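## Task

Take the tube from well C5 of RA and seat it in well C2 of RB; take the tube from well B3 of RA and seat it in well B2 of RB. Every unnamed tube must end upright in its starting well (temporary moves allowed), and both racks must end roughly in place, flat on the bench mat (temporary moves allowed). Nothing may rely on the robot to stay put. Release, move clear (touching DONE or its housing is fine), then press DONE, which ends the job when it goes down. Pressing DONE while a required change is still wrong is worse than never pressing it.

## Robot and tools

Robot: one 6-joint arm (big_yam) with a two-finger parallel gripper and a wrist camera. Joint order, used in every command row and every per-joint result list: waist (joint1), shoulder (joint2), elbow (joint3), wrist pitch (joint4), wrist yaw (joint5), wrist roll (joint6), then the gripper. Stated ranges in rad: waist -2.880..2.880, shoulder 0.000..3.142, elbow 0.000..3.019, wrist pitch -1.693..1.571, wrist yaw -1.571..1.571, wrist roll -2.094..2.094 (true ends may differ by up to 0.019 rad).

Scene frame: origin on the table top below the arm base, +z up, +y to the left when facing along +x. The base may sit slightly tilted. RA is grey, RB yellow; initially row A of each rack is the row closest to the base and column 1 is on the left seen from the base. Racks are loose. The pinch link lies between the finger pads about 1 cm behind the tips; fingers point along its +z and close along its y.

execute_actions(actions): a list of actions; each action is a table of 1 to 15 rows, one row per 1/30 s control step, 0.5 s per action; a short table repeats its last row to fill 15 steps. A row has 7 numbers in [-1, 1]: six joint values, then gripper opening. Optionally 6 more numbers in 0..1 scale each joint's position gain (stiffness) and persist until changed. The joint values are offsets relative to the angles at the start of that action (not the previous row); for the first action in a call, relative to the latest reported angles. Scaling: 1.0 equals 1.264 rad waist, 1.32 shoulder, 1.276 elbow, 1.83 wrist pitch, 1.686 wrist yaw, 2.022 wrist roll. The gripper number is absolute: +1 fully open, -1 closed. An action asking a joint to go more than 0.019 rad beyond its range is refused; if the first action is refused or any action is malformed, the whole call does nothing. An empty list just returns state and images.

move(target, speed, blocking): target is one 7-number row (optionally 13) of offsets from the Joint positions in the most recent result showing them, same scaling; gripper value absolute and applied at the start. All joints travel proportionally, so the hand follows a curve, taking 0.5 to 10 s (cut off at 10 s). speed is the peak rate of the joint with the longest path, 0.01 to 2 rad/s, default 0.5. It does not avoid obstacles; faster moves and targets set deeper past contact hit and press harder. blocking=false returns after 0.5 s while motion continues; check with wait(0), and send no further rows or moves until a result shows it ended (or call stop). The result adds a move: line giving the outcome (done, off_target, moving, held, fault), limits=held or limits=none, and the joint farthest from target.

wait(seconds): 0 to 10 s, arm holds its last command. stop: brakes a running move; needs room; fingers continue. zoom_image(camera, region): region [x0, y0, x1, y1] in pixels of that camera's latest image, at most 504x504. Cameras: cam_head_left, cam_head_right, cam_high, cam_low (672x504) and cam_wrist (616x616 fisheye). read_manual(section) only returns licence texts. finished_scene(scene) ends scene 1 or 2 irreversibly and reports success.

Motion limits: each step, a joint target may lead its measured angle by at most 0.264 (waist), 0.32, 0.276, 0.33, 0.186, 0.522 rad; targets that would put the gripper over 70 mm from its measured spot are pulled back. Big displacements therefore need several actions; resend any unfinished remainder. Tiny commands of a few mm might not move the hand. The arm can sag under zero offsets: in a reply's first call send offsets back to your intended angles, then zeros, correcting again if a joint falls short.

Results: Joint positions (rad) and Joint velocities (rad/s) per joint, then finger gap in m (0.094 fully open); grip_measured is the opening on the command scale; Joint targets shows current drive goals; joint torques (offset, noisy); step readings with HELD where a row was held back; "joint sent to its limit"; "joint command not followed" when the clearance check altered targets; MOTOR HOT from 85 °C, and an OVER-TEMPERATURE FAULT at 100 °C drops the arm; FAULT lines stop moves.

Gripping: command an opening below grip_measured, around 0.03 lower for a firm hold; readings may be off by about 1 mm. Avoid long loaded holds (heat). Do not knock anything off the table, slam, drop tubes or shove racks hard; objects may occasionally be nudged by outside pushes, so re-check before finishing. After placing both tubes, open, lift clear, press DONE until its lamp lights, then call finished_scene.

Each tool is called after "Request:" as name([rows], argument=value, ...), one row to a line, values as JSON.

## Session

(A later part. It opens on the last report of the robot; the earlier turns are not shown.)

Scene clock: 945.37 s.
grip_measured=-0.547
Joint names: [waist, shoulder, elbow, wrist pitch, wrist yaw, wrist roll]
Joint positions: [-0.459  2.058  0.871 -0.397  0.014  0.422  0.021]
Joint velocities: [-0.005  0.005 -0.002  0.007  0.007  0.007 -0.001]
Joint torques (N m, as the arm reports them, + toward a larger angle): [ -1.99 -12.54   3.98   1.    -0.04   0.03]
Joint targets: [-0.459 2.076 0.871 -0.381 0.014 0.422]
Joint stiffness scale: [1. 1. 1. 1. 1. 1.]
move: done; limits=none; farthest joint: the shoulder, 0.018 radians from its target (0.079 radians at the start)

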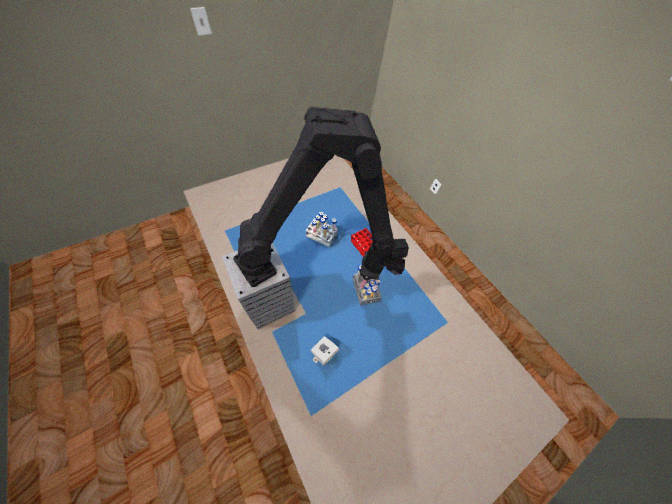

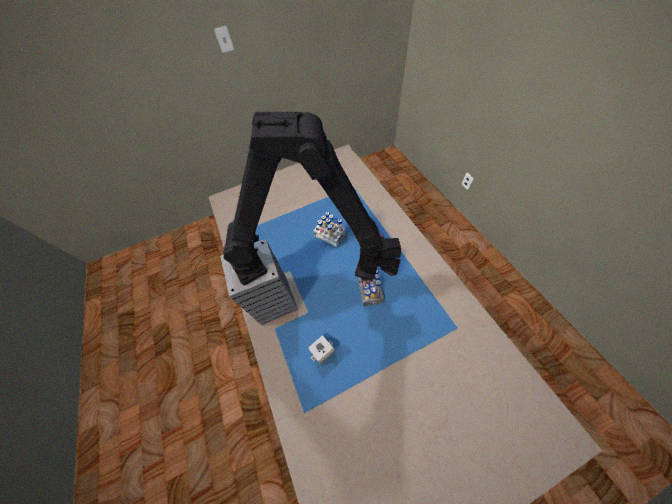

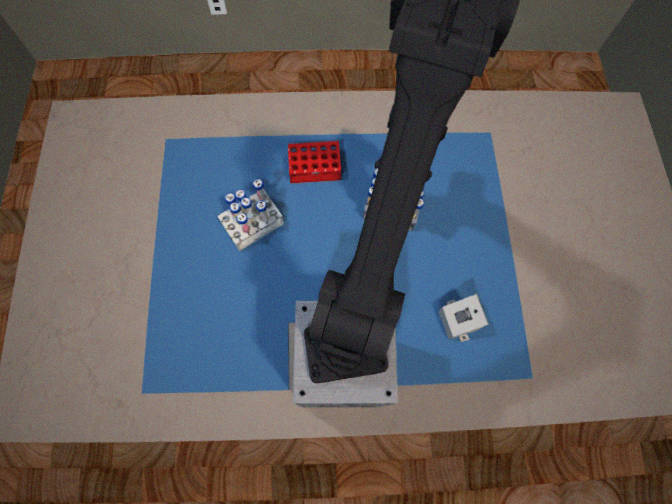

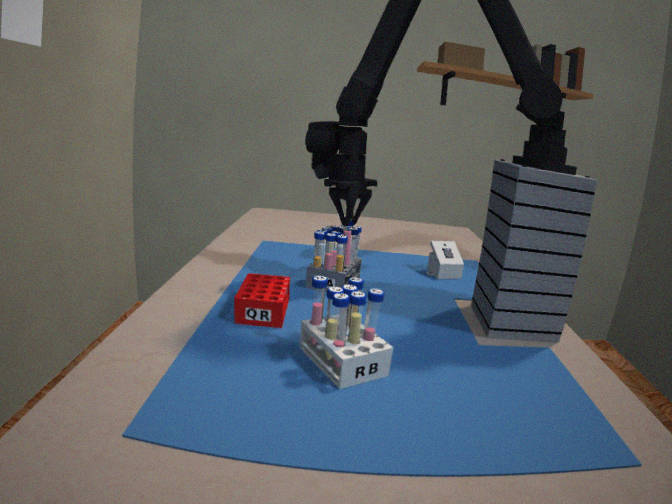

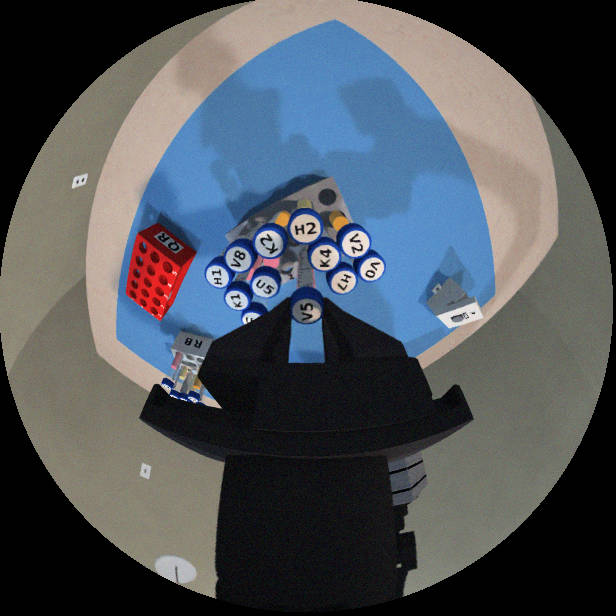

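Request:
move(target=[0,0.058,0,0.043,0,0,-0.59], speed=0.03)

Request:
zoom_image(camera="cam_wrist", region=[236,200,376,340])

Scene clock: 952.17 s.
grip_measured=-0.547
Joint names: [waist, shoulder, elbow, wrist pitch, wrist yaw, wrist roll]
Joint positions: [-0.459  2.115  0.871 -0.333  0.014  0.422  0.021]
Joint velocities: [-0.005  0.015 -0.012 -0.002  0.007 -0.037 -0.001]
Joint torques (N m, as the arm reports them, + toward a larger angle): [ -2.3  -11.98   3.33   0.94  -0.08  -0.01]
Joint targets: [-0.459 2.134 0.871 -0.319 0.014 0.422]
Joint stiffness scale: [1. 1. 1. 1. 1. 1.]
move: done; limits=none; farthest joint: the shoulder, 0.020 radians from its target (0.077 radians at the start)

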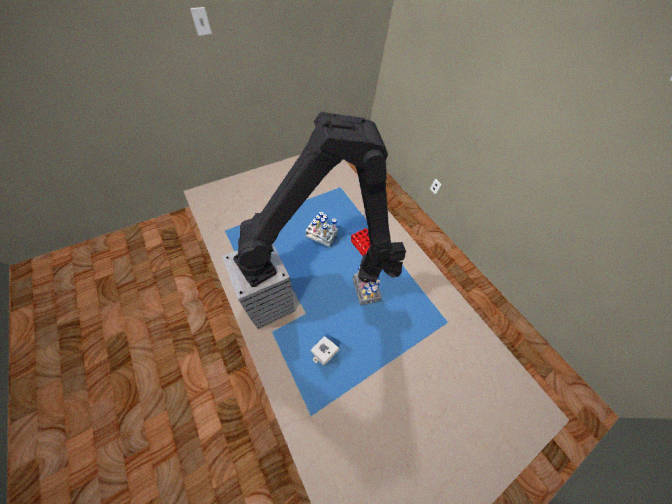

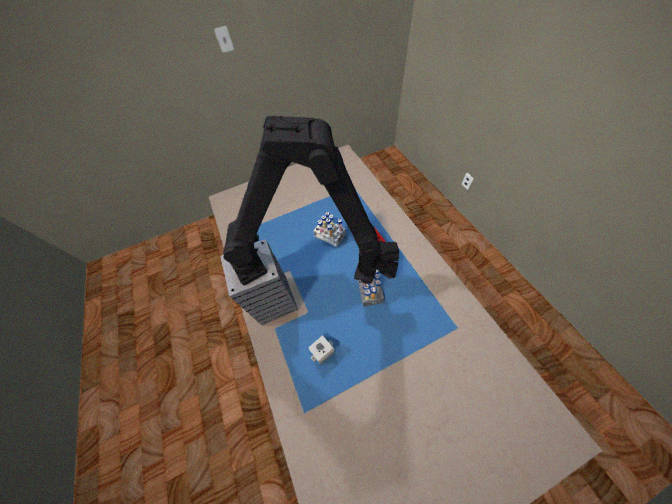

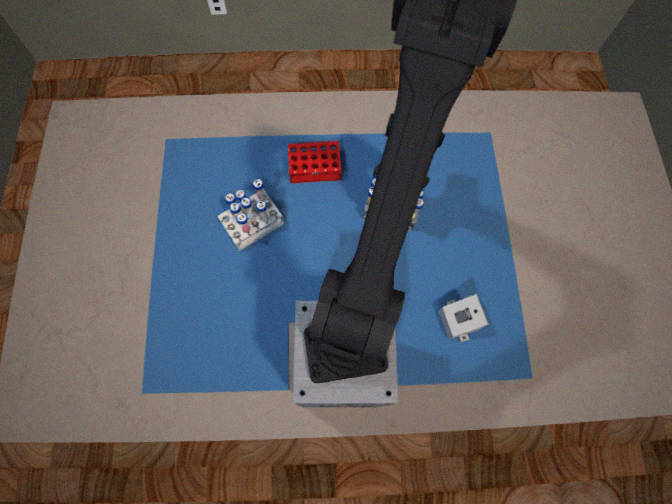

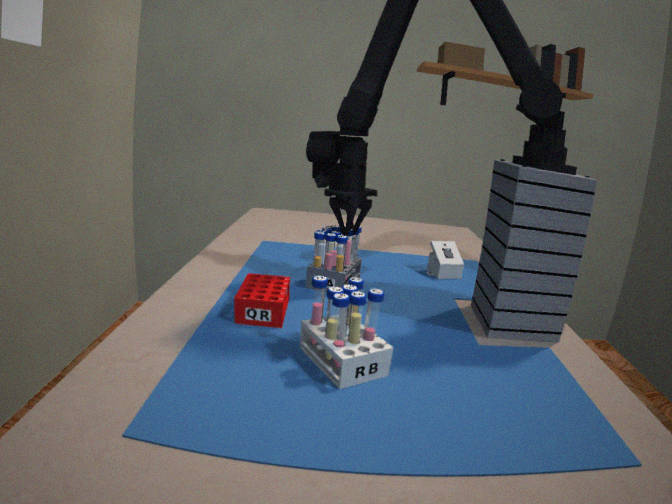

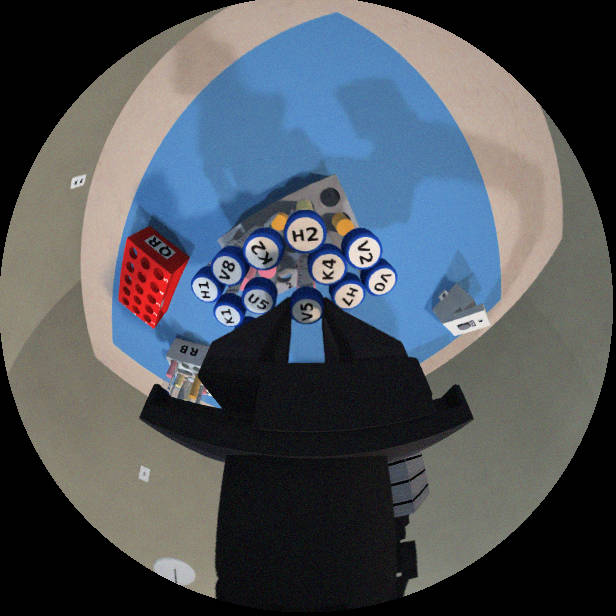

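Region (236, 200, 376, 340) of cam_wrist's 616x616 image, scaled by 3.600, with more detail than that image has.

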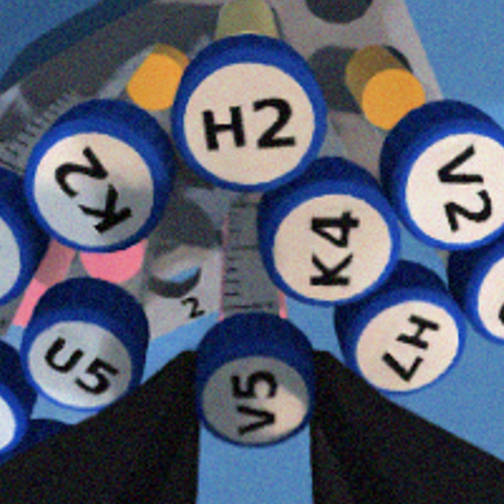

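Request:
move(target=[0,0.02,0,0.012,0,0,-0.59], speed=0.02)

Request:
move(target=[0,0.01,0,0.008,0,0,-0.47], speed=0.03)

Request:
move(target=[0,-0.09,0,-0.06,0,0,-0.47], speed=0.08)

Request:
move(target=[-0.63,0,-0.22,0.2,0,-0.21,-1], speed=0.4)

Request:
zoom_image(camera="cam_high", region=[340,150,460,250])

Request:
zoom_image(camera="cam_head_left", region=[330,240,410,320])

Scene clock: 964.97 s.
grip_measured=-0.547
Joint names: [waist, shoulder, elbow, wrist pitch, wrist yaw, wrist roll]
Joint positions: [-0.459  2.121  0.871 -0.325  0.014  0.422  0.021]
Joint velocities: [-0.024 -0.024 -0.012 -0.002 -0.037 -0.066  0.   ]
Joint torques (N m, as the arm reports them, + toward a larger angle): [ -1.99 -12.63   3.29   0.83  -0.07  -0.01]
Joint targets: [-0.459 2.141 0.871 -0.311 0.014 0.422]
Joint stiffness scale: [1. 1. 1. 1. 1. 1.]
move: off_target; limits=none; farthest joint: the shoulder, 0.021 radians from its target (0.027 radians at the start)

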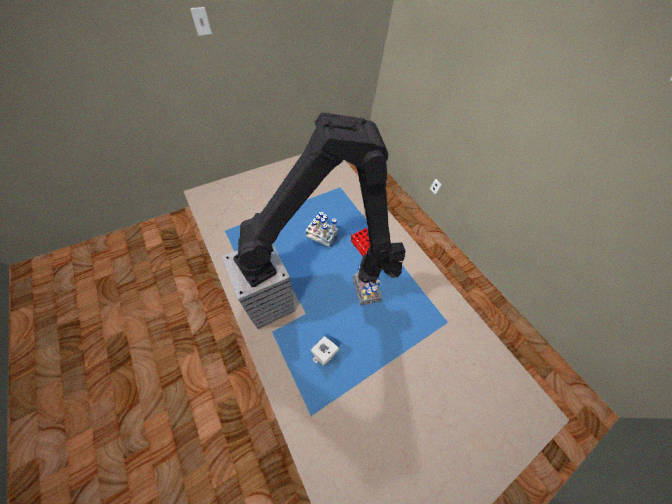

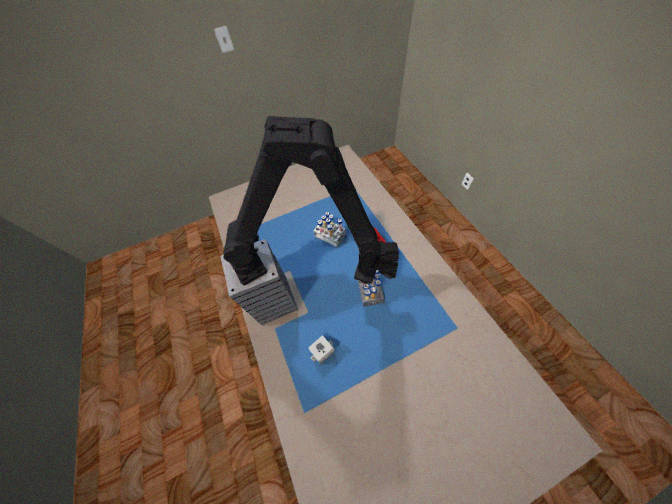

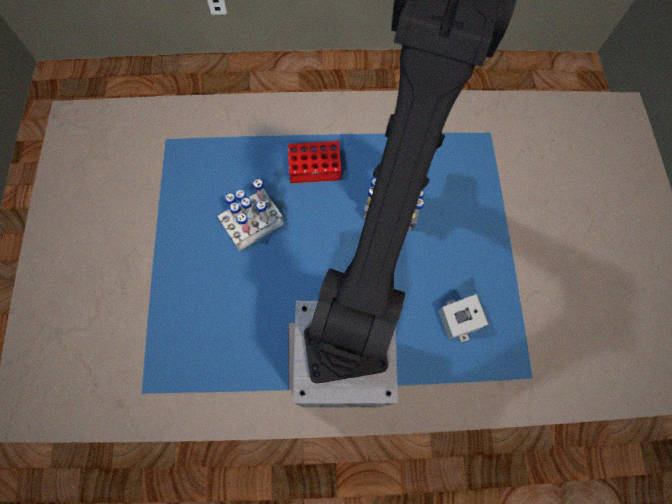

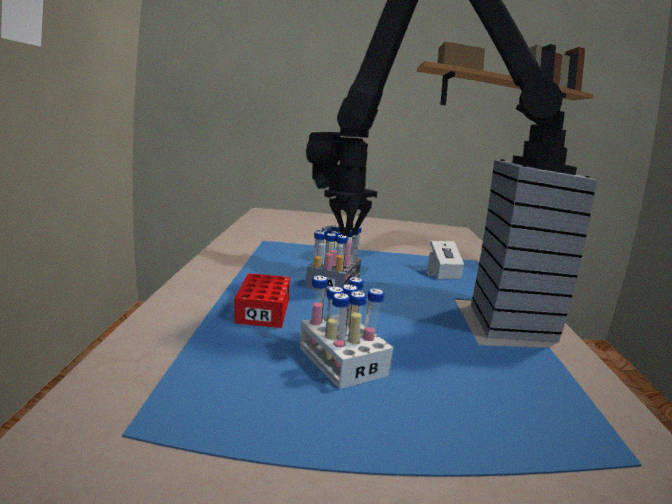

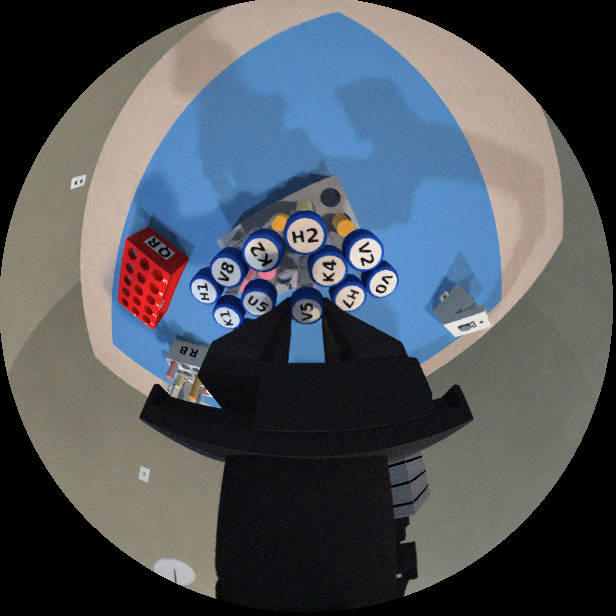

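Scene clock: 965.67 s.
grip_measured=-0.472
Joint names: [waist, shoulder, elbow, wrist pitch, wrist yaw, wrist roll]
Joint positions: [-0.459  2.121  0.871 -0.325  0.013  0.422  0.025]
Joint velocities: [ 0.015 -0.024  0.002 -0.012 -0.081 -0.066  0.   ]
Joint torques (N m, as the arm reports them, + toward a larger angle): [ -2.34 -12.44   3.46   0.81  -0.05   0.03]
Joint targets: [-0.459 2.134 0.871 -0.310 0.014 0.422]
Joint stiffness scale: [1. 1. 1. 1. 1. 1.]
move: done; limits=none; farthest joint: the wrist pitch, 0.015 radians from its target (0.015 radians at the start)

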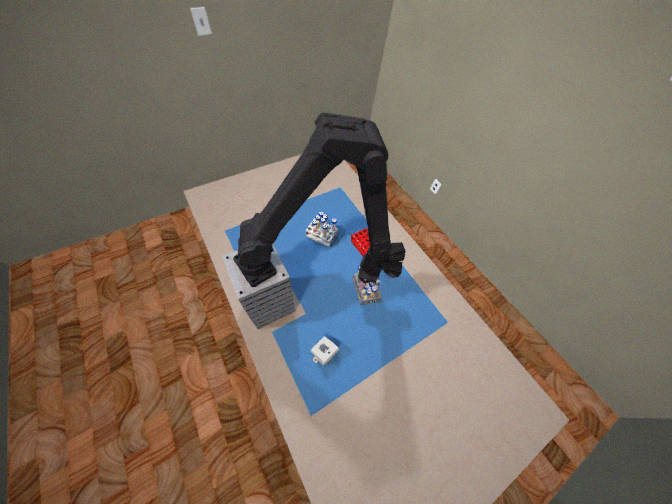

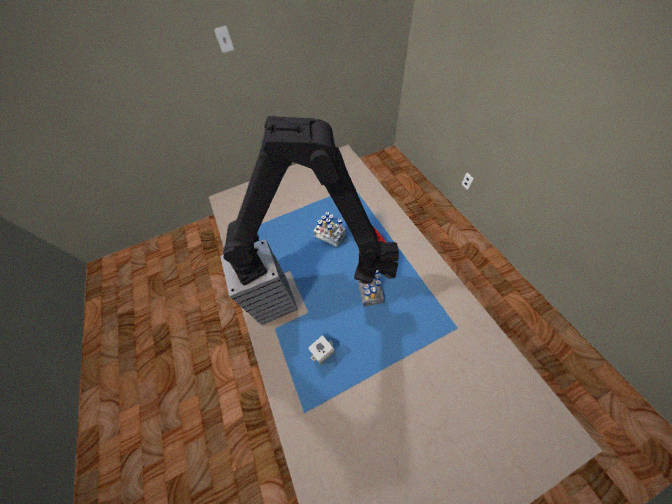

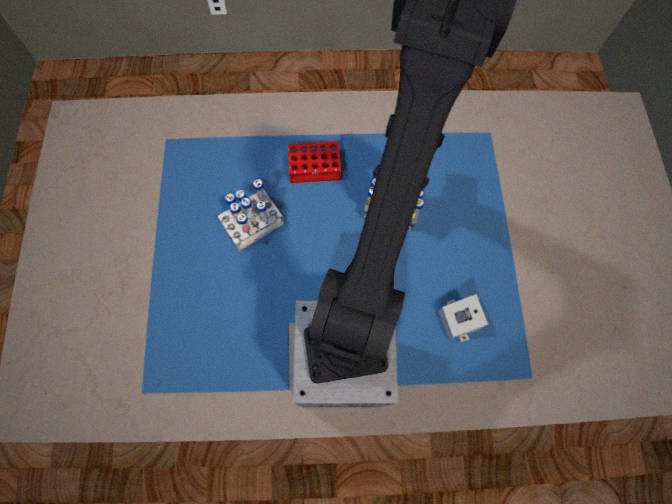

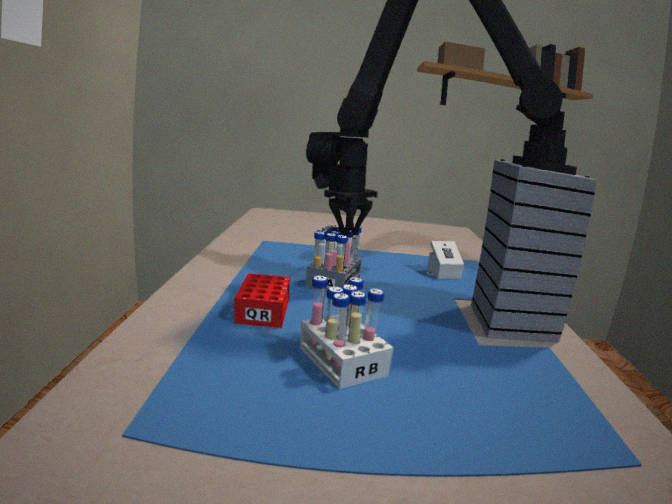

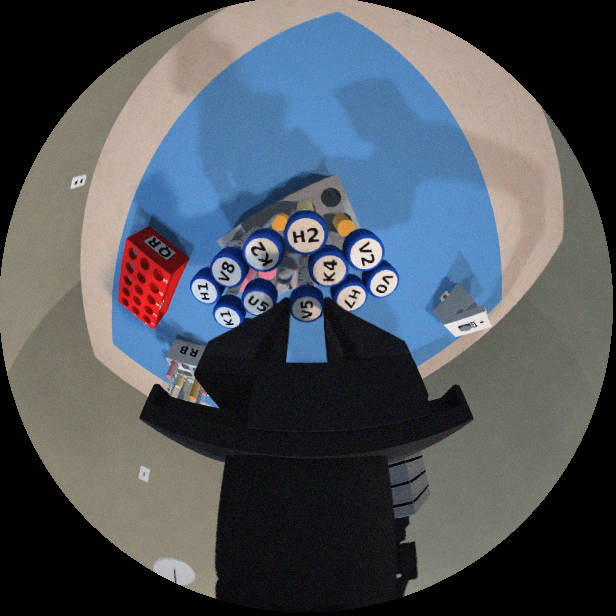

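Scene clock: 967.50 s.
grip_measured=-0.471
Joint names: [waist, shoulder, elbow, wrist pitch, wrist yaw, wrist roll]
Joint positions: [-0.459  2.016  0.871 -0.42   0.013  0.422  0.025]
Joint velocities: [-0.015 -0.005  0.012  0.002 -0.022 -0.037  0.   ]
Joint torques (N m, as the arm reports them, + toward a larger angle): [ -1.92 -15.08   4.39  -0.11  -0.04  -0.02]
Joint targets: [-0.459 2.002 0.871 -0.435 0.013 0.422]
Joint stiffness scale: [1. 1. 1. 1. 1. 1.]
move: done; limits=none; farthest joint: the shoulder, 0.014 radians from its target (0.119 radians at the start)

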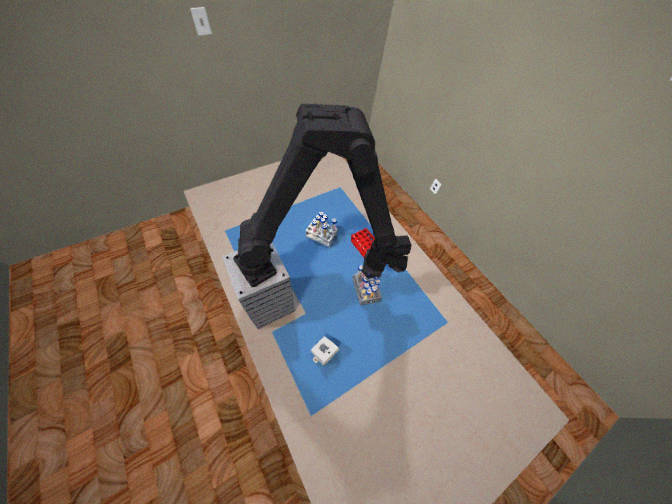

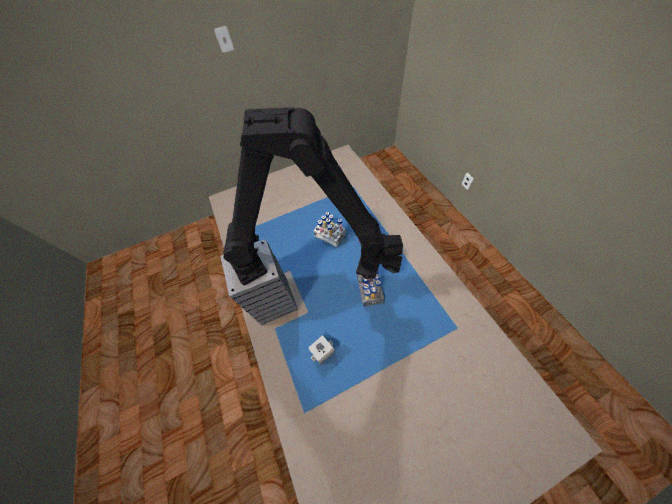

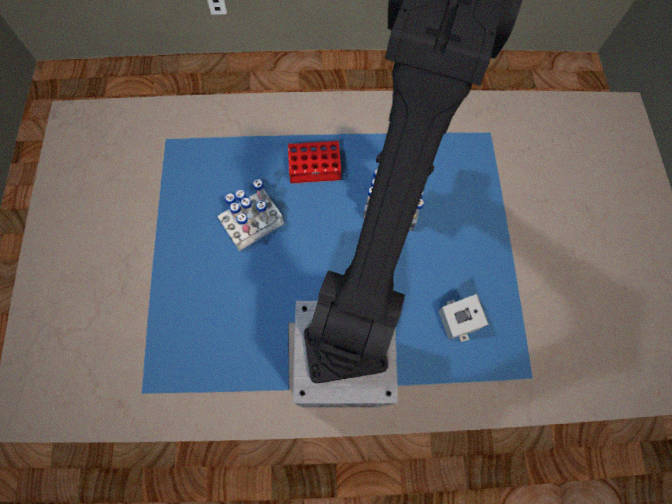

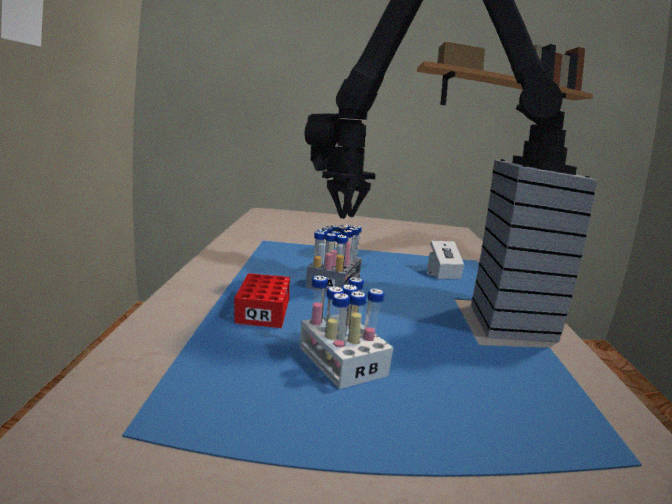

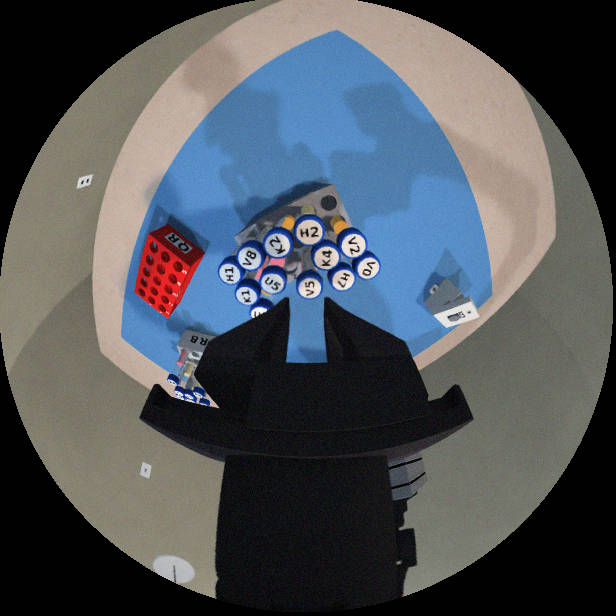

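Scene clock: 970.17 s.
grip_measured=-0.978
Joint names: [waist, shoulder, elbow, wrist pitch, wrist yaw, wrist roll]
Joint positions: [-1.251  2.016  0.593 -0.071  0.013  0.009  0.001]
Joint velocities: [-0.015 -0.005 -0.007 -0.012 -0.066  0.007 -0.001]
Joint torques (N m, as the arm reports them, + toward a larger angle): [ -2.29 -11.34   1.65   1.28  -0.11  -0.1 ]
Joint targets: [-1.255 2.016 0.590 -0.054 0.013 -0.003]
Joint stiffness scale: [1. 1. 1. 1. 1. 1.]
move: done; limits=none; farthest joint: the wrist pitch, 0.017 radians from its target (0.366 radians at the start)

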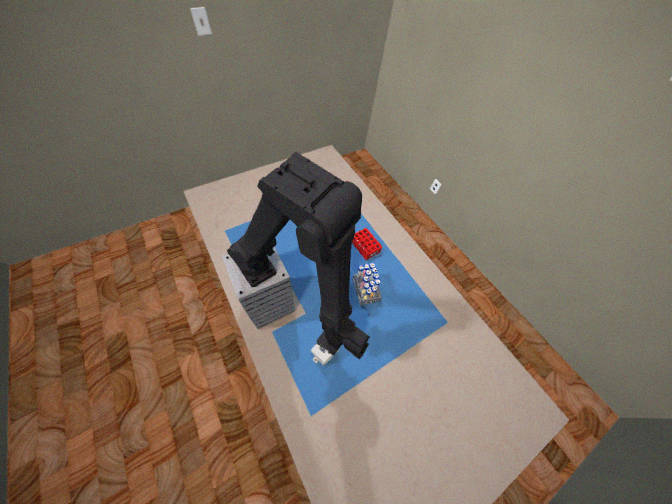

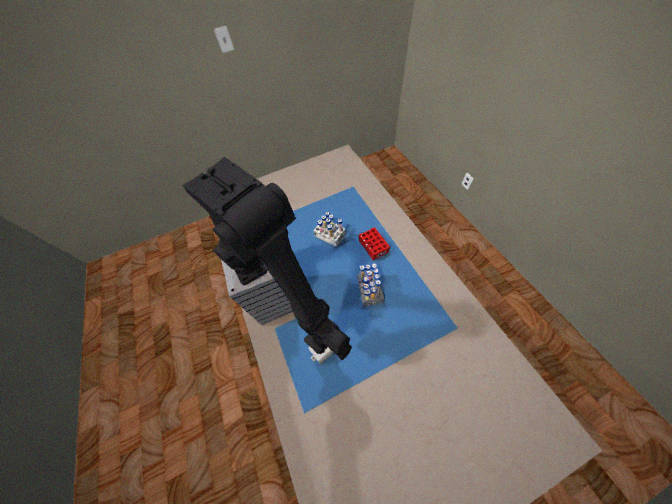

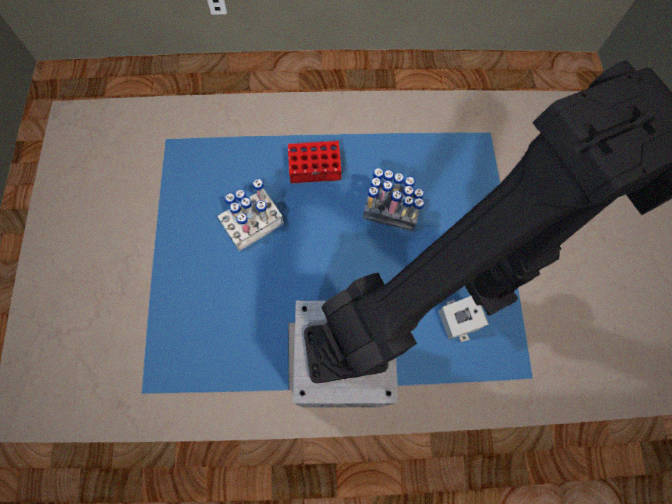

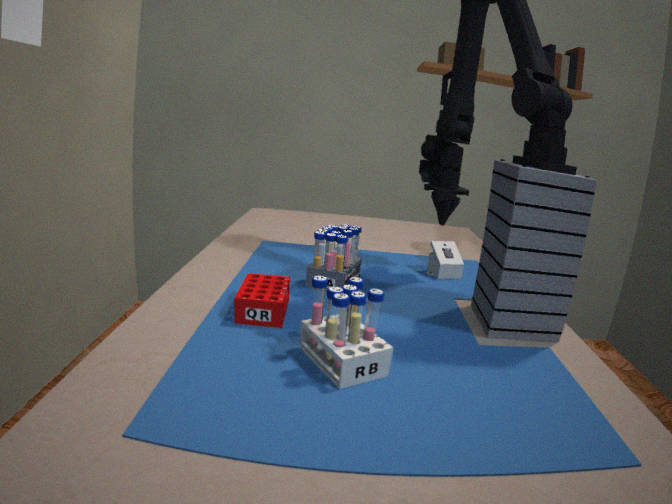

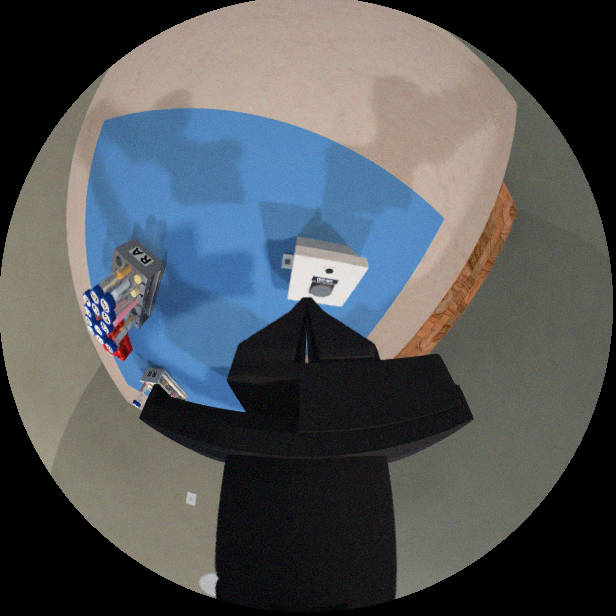

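Region (340, 150, 460, 250) of cam_high's 672x504 image, scaled by 4.200, with more detail than that image has.

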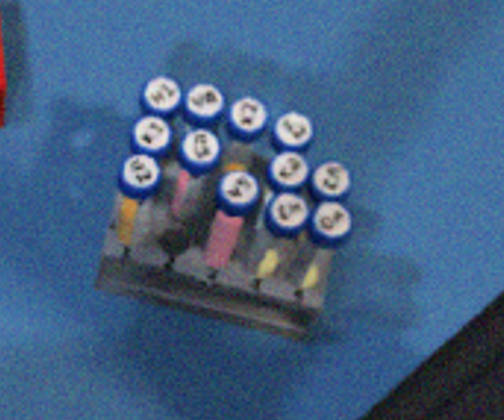

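Region (330, 240, 410, 320) of cam_head_left's 672x504 image, scaled by 6.300, with more detail than that image has.

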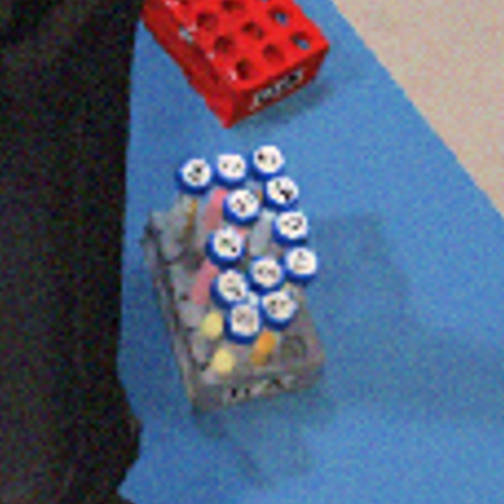

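Request:
move(target=[-0.065,0.16,-0.007,0.08,0,0,-1], speed=0.15)

Scene clock: 978.50 s.
grip_measured=-0.978
Joint names: [waist, shoulder, elbow, wrist pitch, wrist yaw, wrist roll]
Joint positions: [-1.32   2.213  0.591  0.059  0.013  0.009  0.001]
Joint velocities: [ 0.005  0.005 -0.002 -0.002  0.022 -0.081  0.   ]
Joint torques (N m, as the arm reports them, + toward a larger angle): [ -3.24 -10.55  -0.92   1.02  -0.14   0.01]
Joint targets: [-1.333 2.227 0.584 0.075 0.013 0.010]
Joint stiffness scale: [1. 1. 1. 1. 1. 1.]
move: done; limits=none; farthest joint: the wrist pitch, 0.017 radians from its target (0.147 radians at the start)

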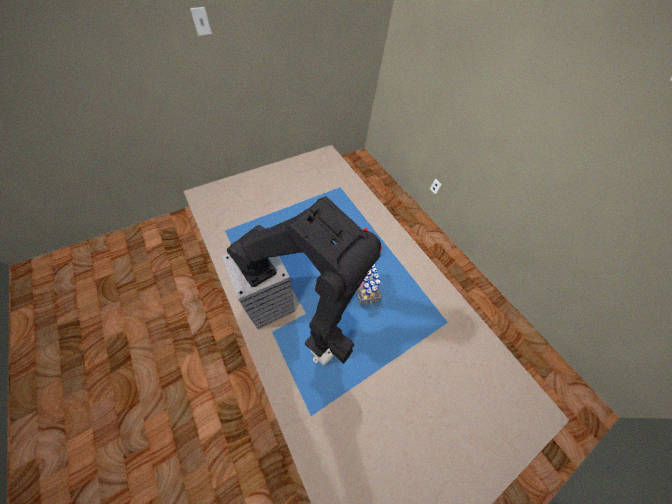

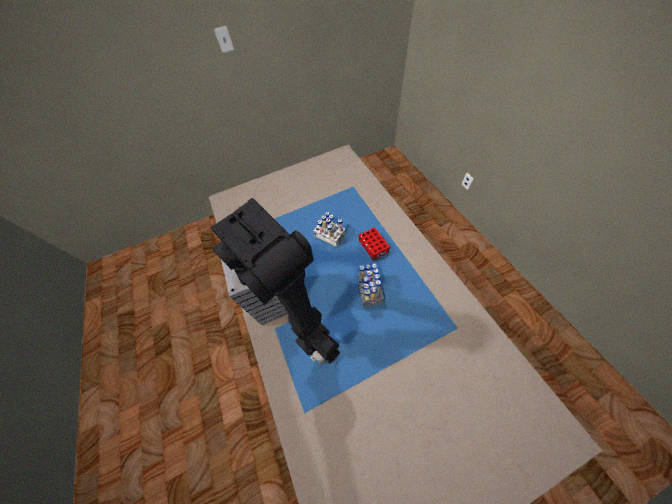

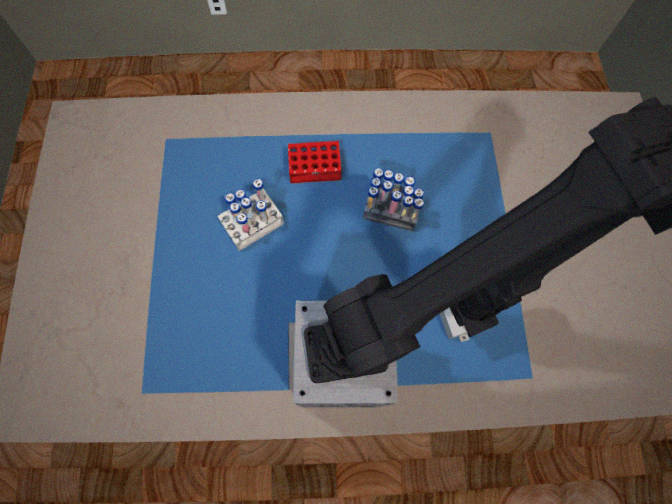

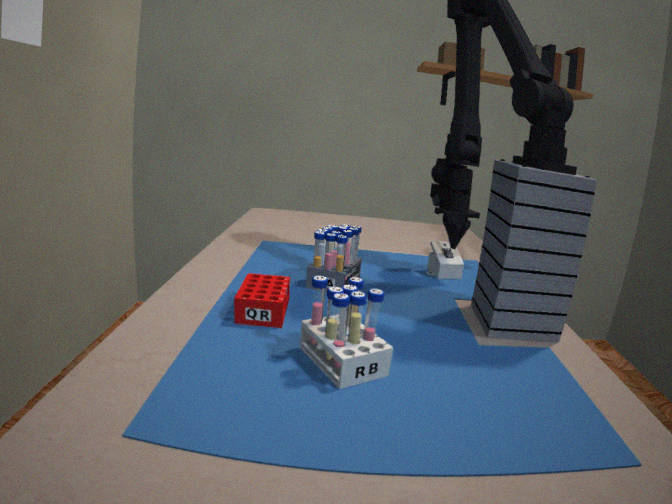

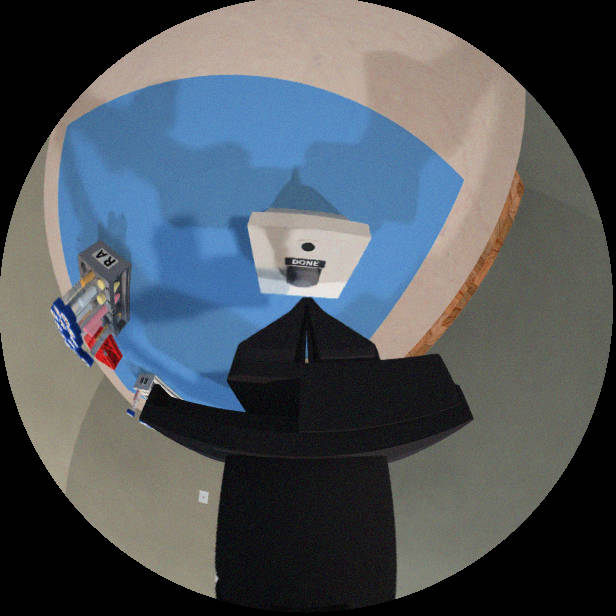

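Request:
move(target=[0.018,0.055,0.055,0.015,0,0,-1], speed=0.05)

Scene clock: 983.47 s.
grip_measured=-0.978
Joint names: [waist, shoulder, elbow, wrist pitch, wrist yaw, wrist roll]
Joint positions: [-1.316  2.254  0.642  0.063  0.015  0.009  0.001]
Joint velocities: [ 0.005 -0.005  0.002 -0.002  0.125 -0.081 -0.   ]
Joint torques (N m, as the arm reports them, + toward a larger angle): [-0.56 -9.01  1.48  1.3  -0.19 -0.04]
Joint targets: [-1.297 2.285 0.661 0.086 0.013 0.009]
Joint stiffness scale: [1. 1. 1. 1. 1. 1.]
move: off_target; limits=none; farthest joint: the shoulder, 0.032 radians from its target (0.073 radians at the start)

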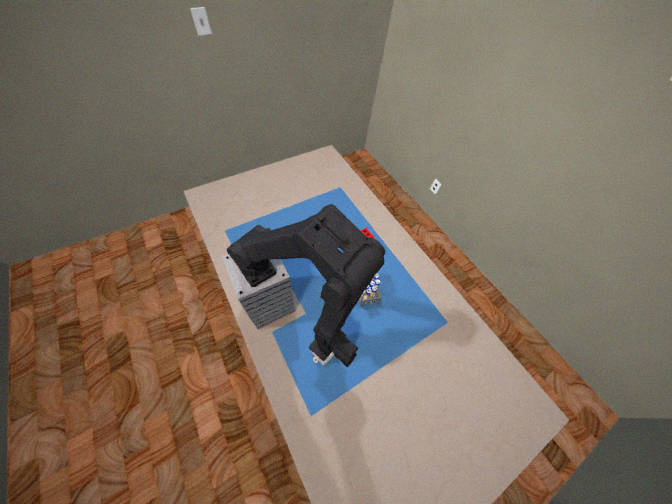

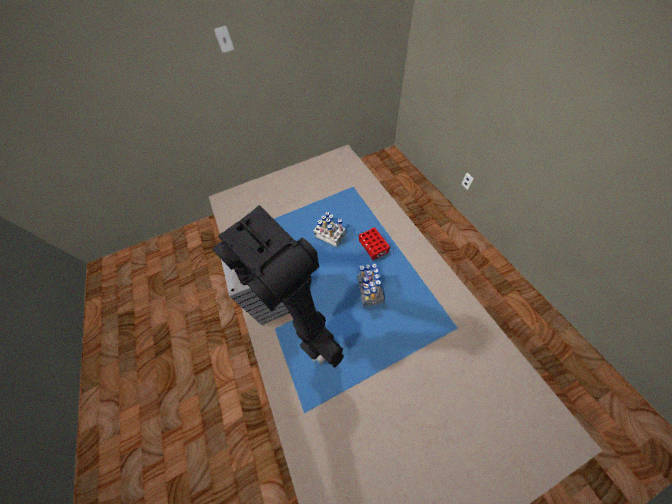

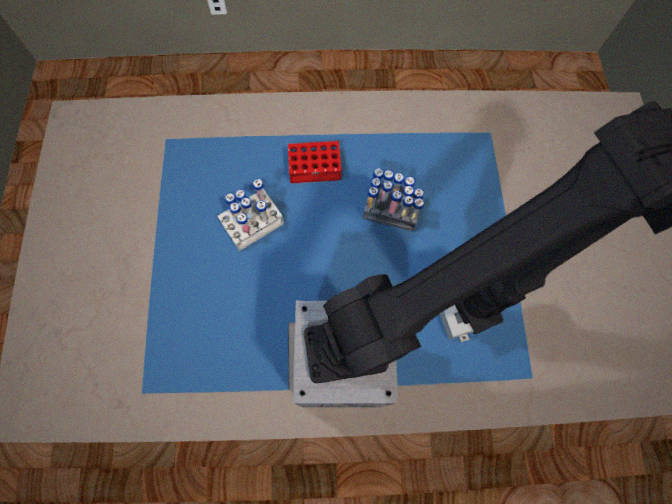

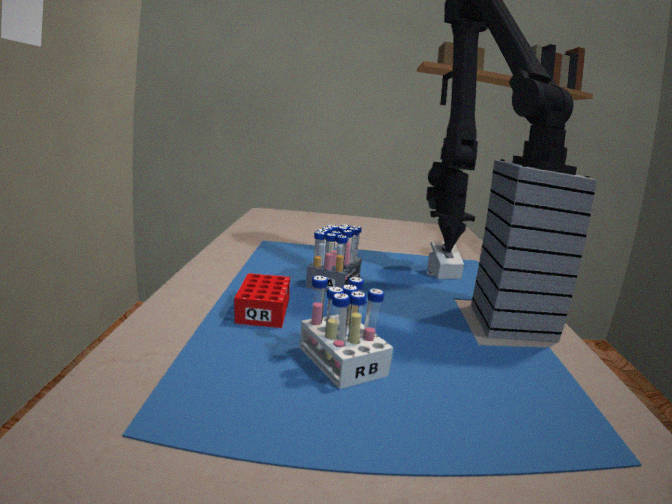

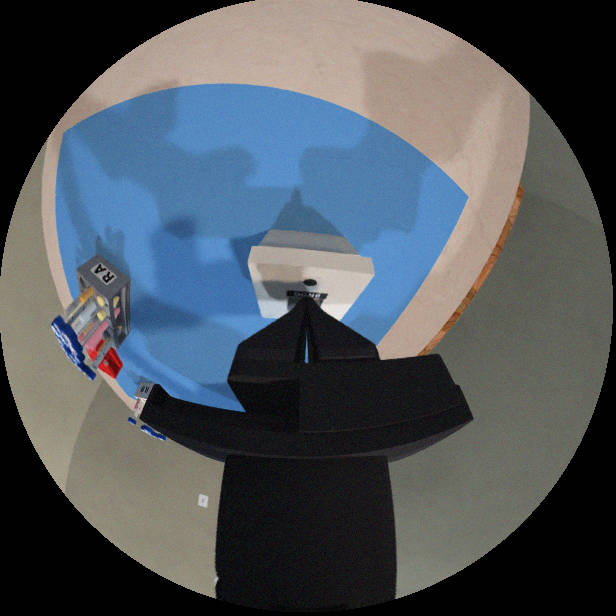

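Request:
move(target=[0,-0.035,-0.022,0,0,0,-1], speed=0.05)

Scene clock: 989.03 s.
grip_measured=-0.978
Joint names: [waist, shoulder, elbow, wrist pitch, wrist yaw, wrist roll]
Joint positions: [-1.316  2.223  0.621  0.063  0.015  0.009  0.001]
Joint velocities: [-0.005  0.005 -0.017 -0.002  0.037  0.081  0.001]
Joint torques (N m, as the arm reports them, + toward a larger angle): [ -2.49 -12.78  -0.42   0.54  -0.18  -0.02]
Joint targets: [-1.316 2.208 0.614 0.063 0.015 0.009]
Joint stiffness scale: [1. 1. 1. 1. 1. 1.]
move: done; limits=none; farthest joint: the shoulder, 0.015 radians from its target (0.046 radians at the start)

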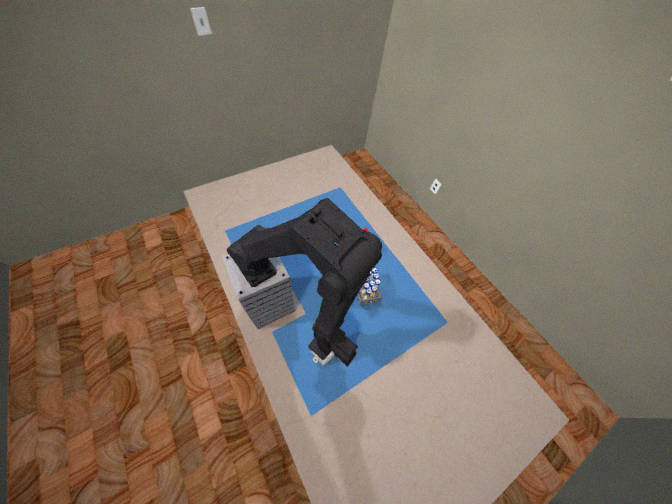

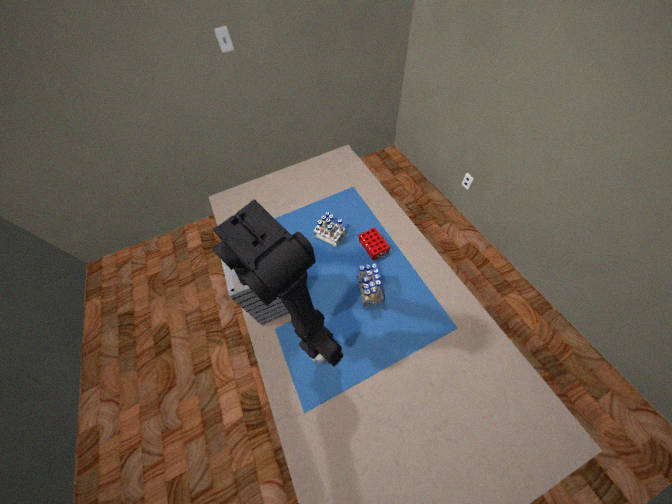

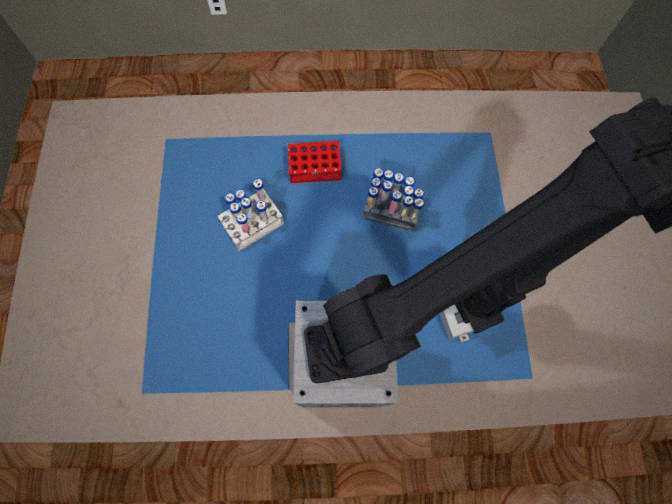

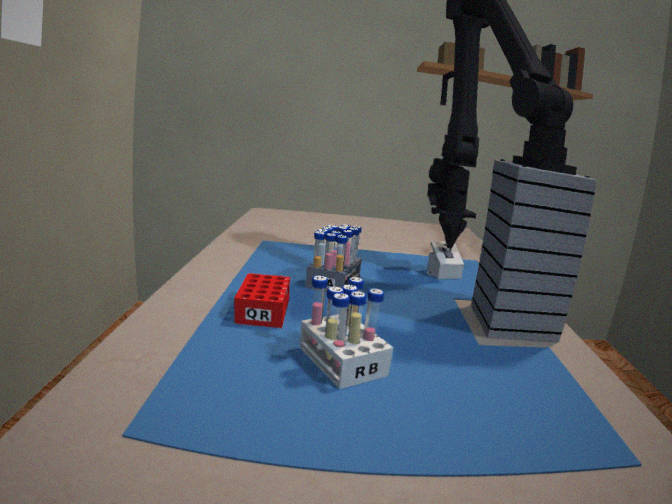

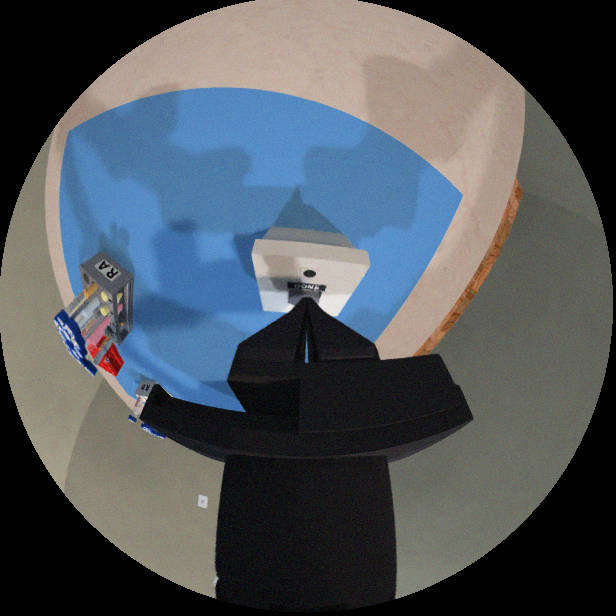

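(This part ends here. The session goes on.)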